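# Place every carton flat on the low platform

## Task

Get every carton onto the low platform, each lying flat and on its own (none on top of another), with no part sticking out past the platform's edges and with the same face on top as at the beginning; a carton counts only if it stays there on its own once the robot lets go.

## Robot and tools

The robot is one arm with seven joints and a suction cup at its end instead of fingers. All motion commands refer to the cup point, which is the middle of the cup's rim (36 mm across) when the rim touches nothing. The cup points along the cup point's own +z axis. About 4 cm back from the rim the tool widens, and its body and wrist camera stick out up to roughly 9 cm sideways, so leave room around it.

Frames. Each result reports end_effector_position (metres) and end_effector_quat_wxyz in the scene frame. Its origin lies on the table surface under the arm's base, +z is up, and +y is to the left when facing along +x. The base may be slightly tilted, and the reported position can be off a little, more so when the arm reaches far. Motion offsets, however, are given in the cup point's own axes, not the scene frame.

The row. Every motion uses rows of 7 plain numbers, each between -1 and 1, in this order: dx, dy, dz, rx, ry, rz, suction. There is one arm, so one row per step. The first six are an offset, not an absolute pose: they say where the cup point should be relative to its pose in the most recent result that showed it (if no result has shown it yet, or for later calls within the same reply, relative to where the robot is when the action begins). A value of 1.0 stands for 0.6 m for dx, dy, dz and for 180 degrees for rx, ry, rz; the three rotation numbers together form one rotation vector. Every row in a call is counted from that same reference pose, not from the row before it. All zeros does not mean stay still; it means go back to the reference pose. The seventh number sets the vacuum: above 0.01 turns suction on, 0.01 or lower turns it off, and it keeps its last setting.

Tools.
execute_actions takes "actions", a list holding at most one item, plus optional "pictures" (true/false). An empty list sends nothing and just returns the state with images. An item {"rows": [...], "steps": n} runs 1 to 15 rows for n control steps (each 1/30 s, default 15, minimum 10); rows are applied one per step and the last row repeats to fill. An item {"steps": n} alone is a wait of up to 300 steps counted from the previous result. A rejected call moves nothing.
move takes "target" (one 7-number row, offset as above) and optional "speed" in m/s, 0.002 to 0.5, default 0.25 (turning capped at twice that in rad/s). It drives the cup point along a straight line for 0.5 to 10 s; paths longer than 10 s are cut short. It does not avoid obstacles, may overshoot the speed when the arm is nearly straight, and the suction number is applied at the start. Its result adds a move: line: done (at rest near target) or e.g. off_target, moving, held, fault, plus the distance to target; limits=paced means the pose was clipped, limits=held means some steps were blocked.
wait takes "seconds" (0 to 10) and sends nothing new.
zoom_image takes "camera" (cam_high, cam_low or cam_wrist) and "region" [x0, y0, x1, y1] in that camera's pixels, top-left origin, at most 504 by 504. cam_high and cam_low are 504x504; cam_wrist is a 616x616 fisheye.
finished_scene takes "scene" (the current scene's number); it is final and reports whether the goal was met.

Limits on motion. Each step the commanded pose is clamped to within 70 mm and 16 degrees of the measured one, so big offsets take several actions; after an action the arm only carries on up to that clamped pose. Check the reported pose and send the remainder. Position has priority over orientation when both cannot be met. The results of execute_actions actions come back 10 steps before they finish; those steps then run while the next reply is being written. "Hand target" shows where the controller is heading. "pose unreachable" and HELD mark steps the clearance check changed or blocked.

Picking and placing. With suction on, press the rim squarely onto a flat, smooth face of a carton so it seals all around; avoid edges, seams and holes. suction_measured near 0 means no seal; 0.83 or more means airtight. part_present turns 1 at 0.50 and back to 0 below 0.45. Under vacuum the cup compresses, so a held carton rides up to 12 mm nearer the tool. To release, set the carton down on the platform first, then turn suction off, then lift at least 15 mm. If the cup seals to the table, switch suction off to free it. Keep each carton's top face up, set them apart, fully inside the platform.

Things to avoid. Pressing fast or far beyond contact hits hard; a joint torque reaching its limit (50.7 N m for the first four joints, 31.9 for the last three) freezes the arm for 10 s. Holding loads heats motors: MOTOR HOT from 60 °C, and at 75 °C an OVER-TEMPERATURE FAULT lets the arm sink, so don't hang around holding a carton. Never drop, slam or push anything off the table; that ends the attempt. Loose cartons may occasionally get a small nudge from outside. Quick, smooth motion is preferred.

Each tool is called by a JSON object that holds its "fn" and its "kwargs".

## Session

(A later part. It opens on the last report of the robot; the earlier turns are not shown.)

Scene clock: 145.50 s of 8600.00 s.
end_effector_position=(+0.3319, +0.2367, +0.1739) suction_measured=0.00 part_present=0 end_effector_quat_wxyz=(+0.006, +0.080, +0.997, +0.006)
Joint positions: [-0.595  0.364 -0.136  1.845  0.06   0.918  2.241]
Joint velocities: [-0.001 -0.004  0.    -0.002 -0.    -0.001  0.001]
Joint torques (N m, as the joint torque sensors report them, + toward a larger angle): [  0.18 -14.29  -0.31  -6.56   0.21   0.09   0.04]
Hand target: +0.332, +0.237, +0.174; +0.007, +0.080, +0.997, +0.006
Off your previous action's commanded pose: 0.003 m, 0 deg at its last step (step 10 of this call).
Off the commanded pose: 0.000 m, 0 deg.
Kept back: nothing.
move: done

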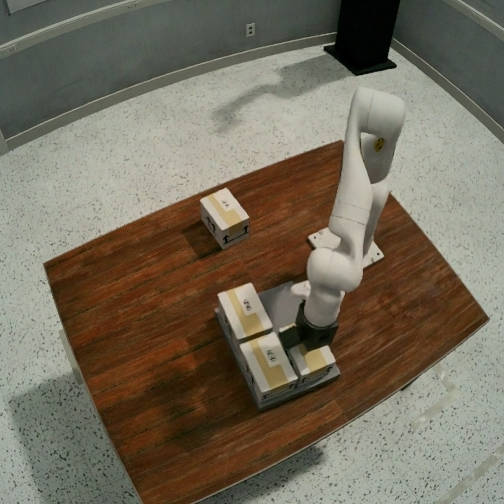

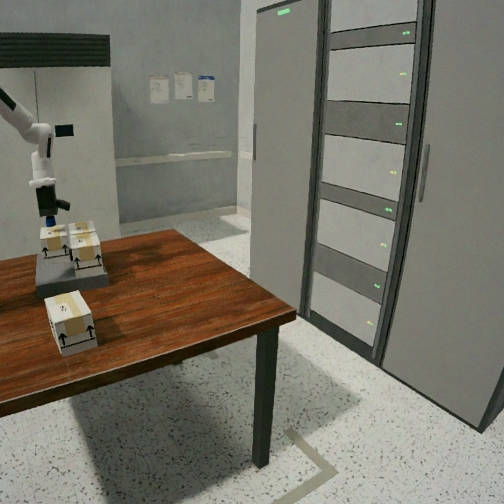

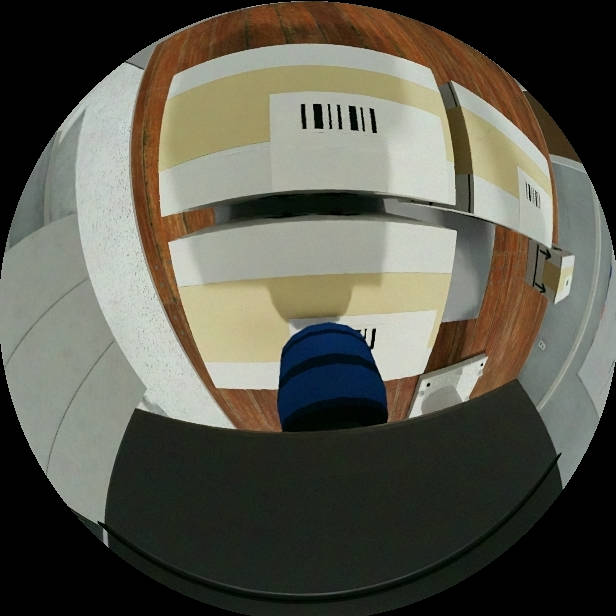

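{"fn": "move", "kwargs": {"target": [-0.0816, -0.8497, 0.0682, 0, 0, -0.051, 0], "speed": 0.4}}

Scene clock: 148.13 s of 8600.00 s.
end_effector_position=(+0.3010, -0.2732, +0.1267) suction_measured=0.00 part_present=0 end_effector_quat_wxyz=(+0.008, +0.000, +1.000, +0.007)
Joint positions: [ 0.574  0.449  0.14   1.908 -0.117  0.79   3.942]
Joint velocities: [ 0.001  0.003  0.003 -0.003 -0.002  0.     0.002]
Joint torques (N m, as the joint torque sensors report them, + toward a larger angle): [  0.18 -14.87   0.37  -6.01   0.41   0.21   0.22]
Hand target: +0.301, -0.273, +0.127; +0.008, +0.000, +1.000, +0.007
Off the commanded pose: 0.002 m, 0 deg.
Kept back: nothing.
move: done; limits=paced

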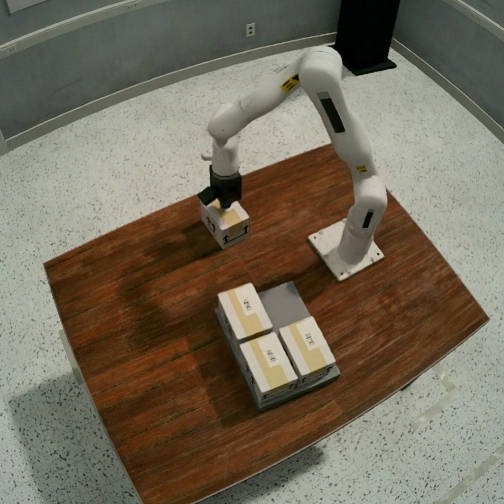

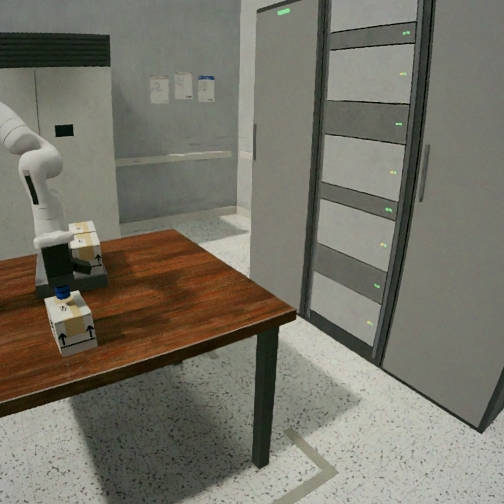

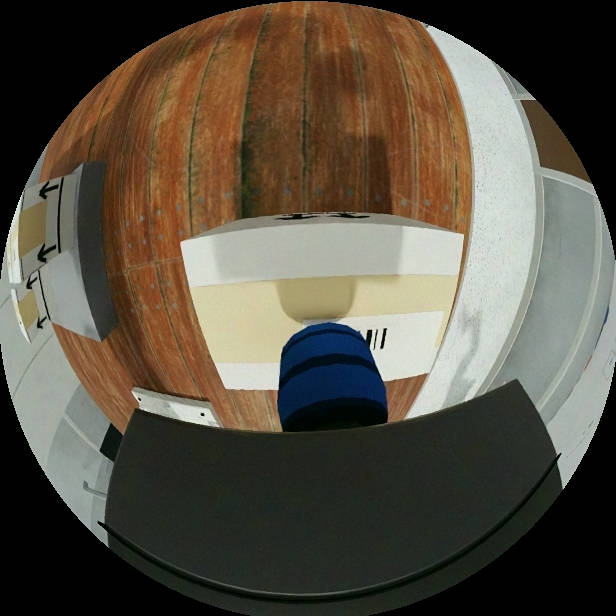

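{"fn": "move", "kwargs": {"target": [0.002, -0.0033, 0.0462, 0, 0, 0, 1], "speed": 0.1}}

Scene clock: 149.77 s of 8600.00 s.
end_effector_position=(+0.2998, -0.2742, +0.0985) suction_measured=0.81 part_present=1 end_effector_quat_wxyz=(+0.008, +0.000, +1.000, +0.008)
Joint positions: [ 0.587  0.502  0.129  1.938 -0.13   0.708  3.959]
Joint velocities: [-0.004 -0.007 -0.004 -0.01  -0.007 -0.016  0.002]
Joint torques (N m, as the joint torque sensors report them, + toward a larger angle): [  0.16 -18.11   1.41  -6.56   0.46  -0.14   0.07]
Hand target: +0.300, -0.275, +0.099; +0.008, +0.000, +1.000, +0.007
Off the commanded pose: 0.001 m, 0 deg.
Kept back: nothing.
move: done

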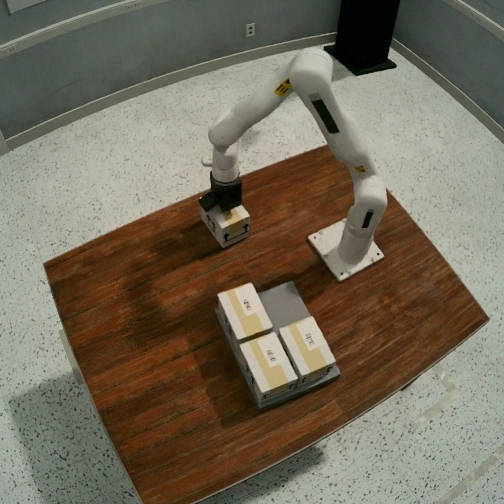

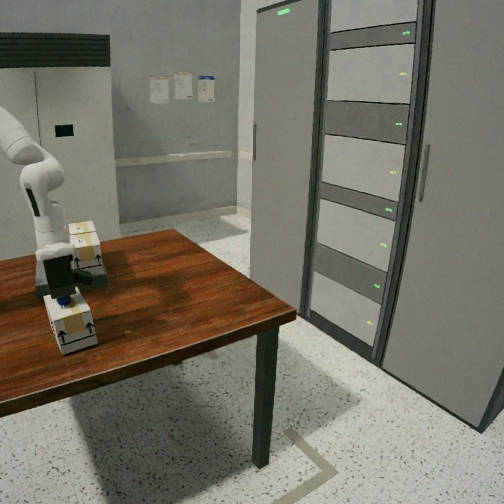

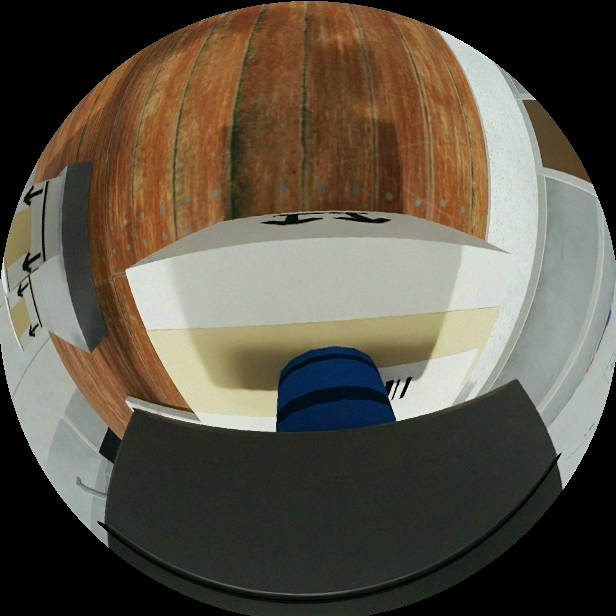

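{"fn": "move", "kwargs": {"target": [-0.0087, 0.207, -0.1158, 0, 0, 0, 1], "speed": 0.25}}

Scene clock: 151.30 s of 8600.00 s.
end_effector_position=(+0.3035, -0.1510, +0.1696) suction_measured=0.89 part_present=1 end_effector_quat_wxyz=(+0.007, +0.000, +1.000, +0.008)
Joint positions: [ 0.305  0.24   0.105  2.053 -0.061  0.845  3.605]
Joint velocities: [-0.002 -0.004 -0.003 -0.001  0.002 -0.    -0.002]
Joint torques (N m, as the joint torque sensors report them, + toward a larger angle): [  0.51 -13.2    0.59  -7.73   0.23   0.13  -0.19]
Hand target: +0.304, -0.151, +0.170; +0.007, +0.000, +1.000, +0.008
Off the commanded pose: 0.001 m, 0 deg.
Kept back: nothing.
move: done

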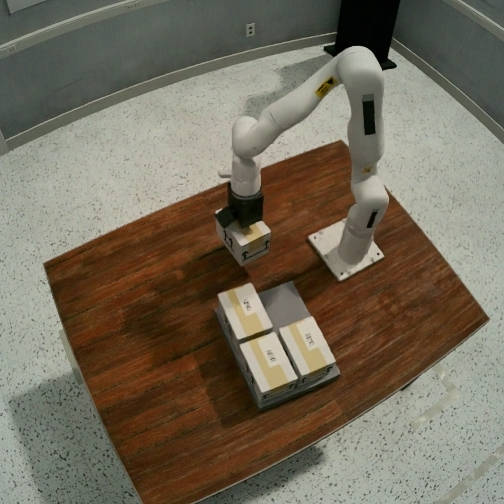

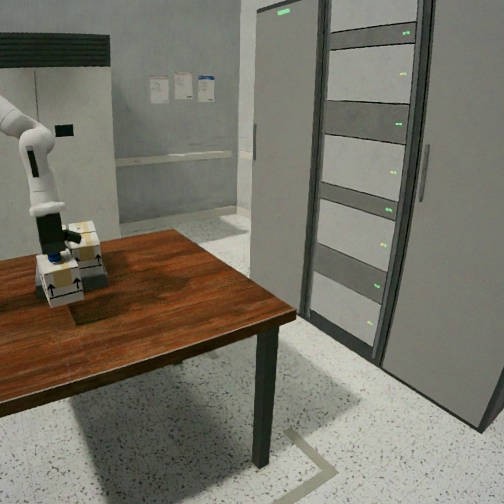

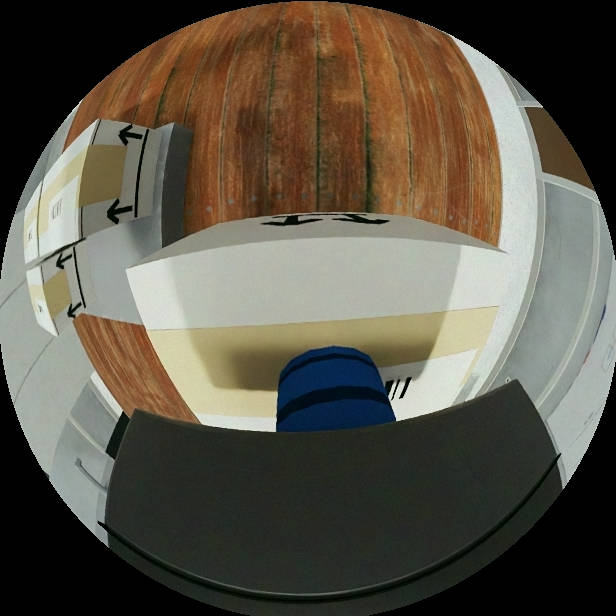

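{"fn": "move", "kwargs": {"target": [-0.0228, 0.4008, 0.003, 0, 0, 0.05, 1], "speed": 0.3}}

Scene clock: 153.83 s of 8600.00 s.
end_effector_position=(+0.3167, +0.0884, +0.1713) suction_measured=0.89 part_present=1 end_effector_quat_wxyz=(+0.006, +0.080, +0.997, +0.007)
Joint positions: [-0.264  0.21  -0.108  2.084  0.018  0.832  2.618]
Joint velocities: [-0.011  0.007 -0.023 -0.002  0.006 -0.    -0.007]
Joint torques (N m, as the joint torque sensors report them, + toward a larger angle): [ -0.28 -13.05  -0.49  -7.54   0.47   0.11   0.34]
Hand target: +0.316, +0.089, +0.171; +0.006, +0.079, +0.997, +0.007
Off the commanded pose: 0.001 m, 0 deg.
Kept back: nothing.
move: done

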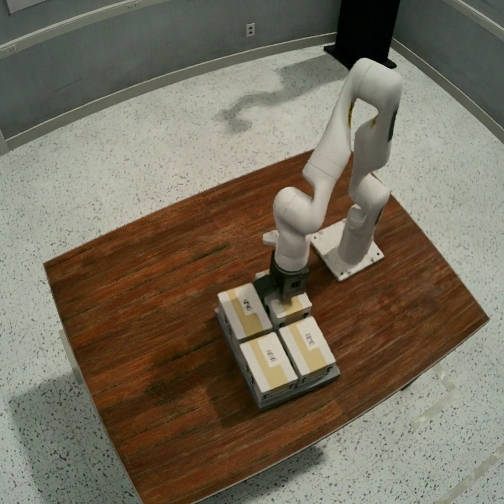

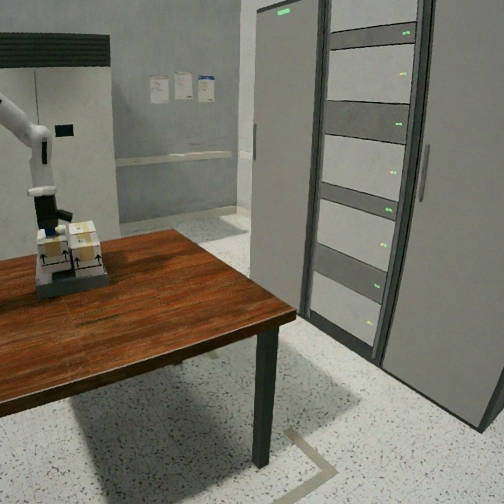

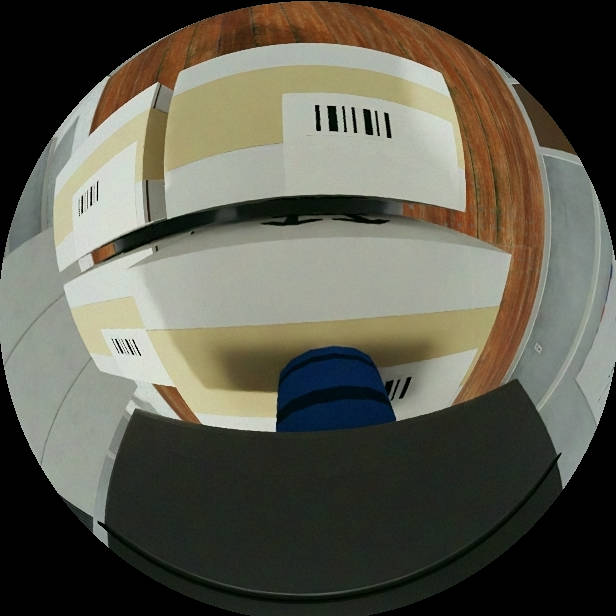

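{"fn": "move", "kwargs": {"target": [-0.0005, 0.002, 0.0605, 0, 0, 0, 1], "speed": 0.08}}

Scene clock: 154.80 s of 8600.00 s.
end_effector_position=(+0.3189, +0.0902, +0.1378) suction_measured=0.89 part_present=1 end_effector_quat_wxyz=(+0.009, +0.080, +0.997, +0.008)
Joint positions: [-0.273  0.277 -0.106  2.137  0.032  0.706  2.601]
Joint velocities: [-0.002 -0.001  0.001 -0.     0.001  0.001 -0.001]
Joint torques (N m, as the joint torque sensors report them, + toward a larger angle): [ 0.1  -7.94  0.2  -5.65  0.28 -1.44  0.04]
Hand target: +0.318, +0.090, +0.135; +0.006, +0.080, +0.997, +0.007
Off the commanded pose: 0.003 m, 0 deg.
Kept back: nothing.
move: done

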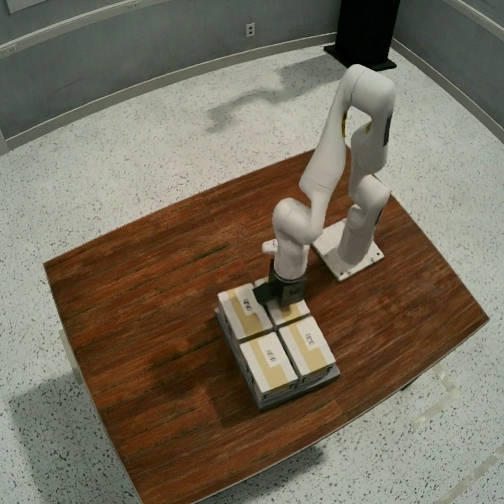

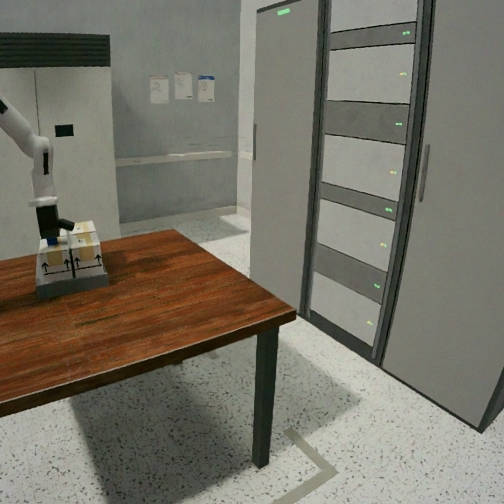

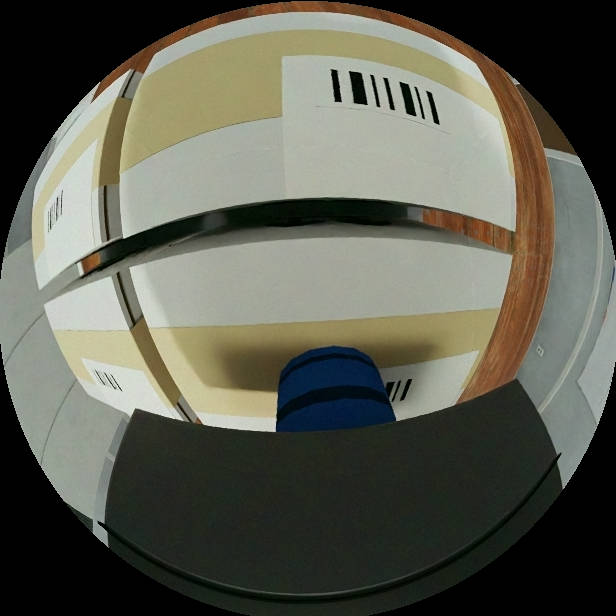

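{"fn": "execute_actions", "kwargs": {"actions": [{"rows": [[0, 0, 0, 0, 0, 0, 0]], "steps": 10}]}}

Scene clock: 155.10 s of 8600.00 s.
end_effector_position=(+0.3189, +0.0902, +0.1378) suction_measured=0.89 part_present=1 end_effector_quat_wxyz=(+0.009, +0.080, +0.997, +0.008)
Joint positions: [-0.273  0.277 -0.106  2.137  0.032  0.706  2.601]
Joint velocities: [ 0.001  0.     0.     0.     0.    -0.    -0.001]
Joint torques (N m, as the joint torque sensors report them, + toward a larger angle): [ 0.17 -8.12 -0.07 -5.44  0.24 -1.4  -0.01]
Kept back: the last 10 steps of this action.
Steps of this call (steps 1 to 9: nothing new was sent). Readings (end_effector_position | what the end effector reports):
1: (+0.3189, +0.0902, +0.1378) | suction_measured=0.89 part_present=1
2: (+0.3189, +0.0902, +0.1378) | suction_measured=0.89 part_present=1
4: (+0.3189, +0.0902, +0.1378) | suction_measured=0.89 part_present=1
8: (+0.3189, +0.0902, +0.1378) | suction_measured=0.89 part_present=1
9: the state above

{"fn": "move", "kwargs": {"target": [0, 0, -0.06, 0, 0, 0, 0], "speed": 0.15}}

Scene clock: 156.23 s of 8600.00 s.
end_effector_position=(+0.3180, +0.0898, +0.1737) suction_measured=0.00 part_present=0 end_effector_quat_wxyz=(+0.008, +0.080, +0.997, +0.008)
Joint positions: [-0.267  0.206 -0.108  2.08   0.018  0.835  2.615]
Joint velocities: [-0.    -0.005  0.001 -0.001 -0.     0.002  0.001]
Joint torques (N m, as the joint torque sensors report them, + toward a larger angle): [  0.08 -10.9    0.08  -6.18   0.12   0.04   0.07]
Hand target: +0.318, +0.090, +0.174; +0.009, +0.080, +0.997, +0.008
Off your previous action's commanded pose: 0.002 m, 0 deg at its last step (step 10 of this call).
Off the commanded pose: 0.000 m, 0 deg.
Kept back: nothing.
move: done

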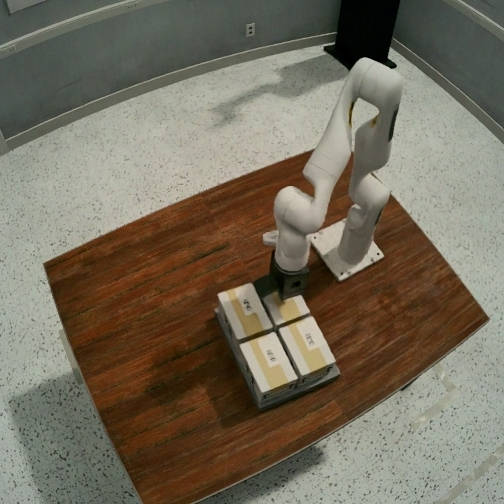

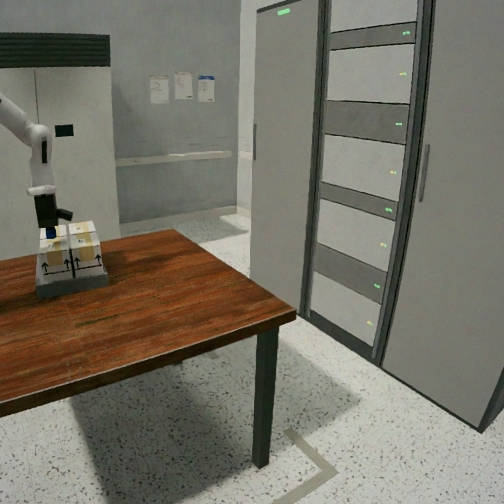

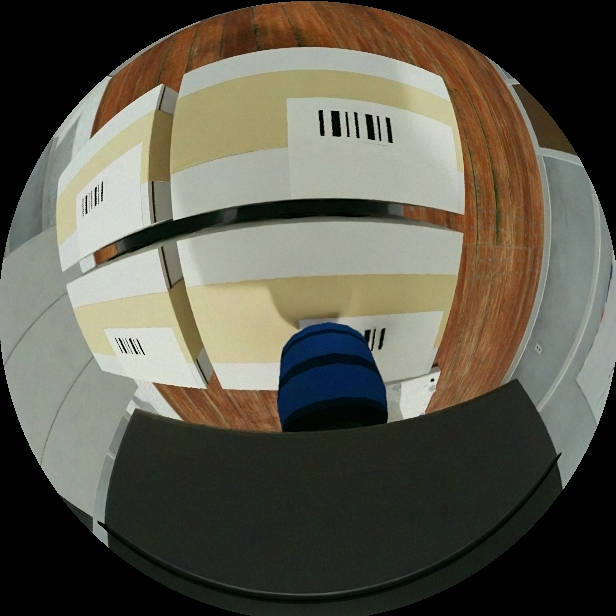

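Let me check the arrangement closely.

{"fn": "zoom_image", "kwargs": {"camera": "cam_high", "region": [200, 270, 360, 430]}}

Region (200, 270, 360, 430) of cam_high's 504x504 image, scaled by 3.150, with more detail than that image has.

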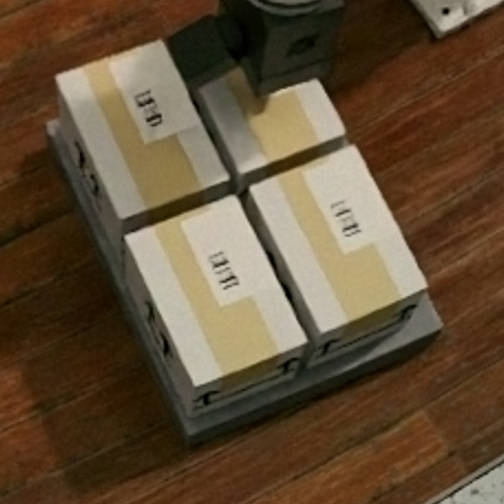

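{"fn": "zoom_image", "kwargs": {"camera": "cam_low", "region": [20, 200, 130, 310]}}

Region (20, 200, 130, 310) of cam_low's 504x504 image, scaled by 4.582, with more detail than that image has.

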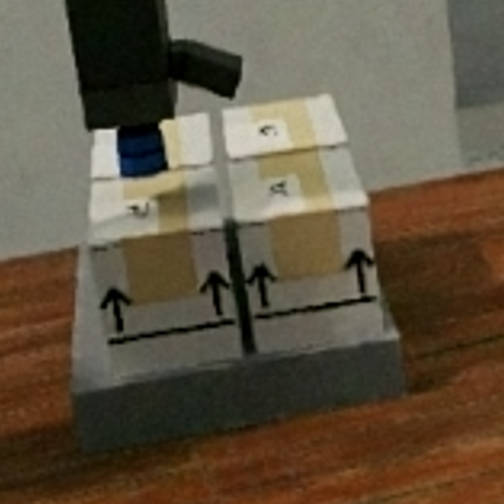

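{"fn": "finished_scene", "kwargs": {"scene": 1}}

The scene is finished: the task was done.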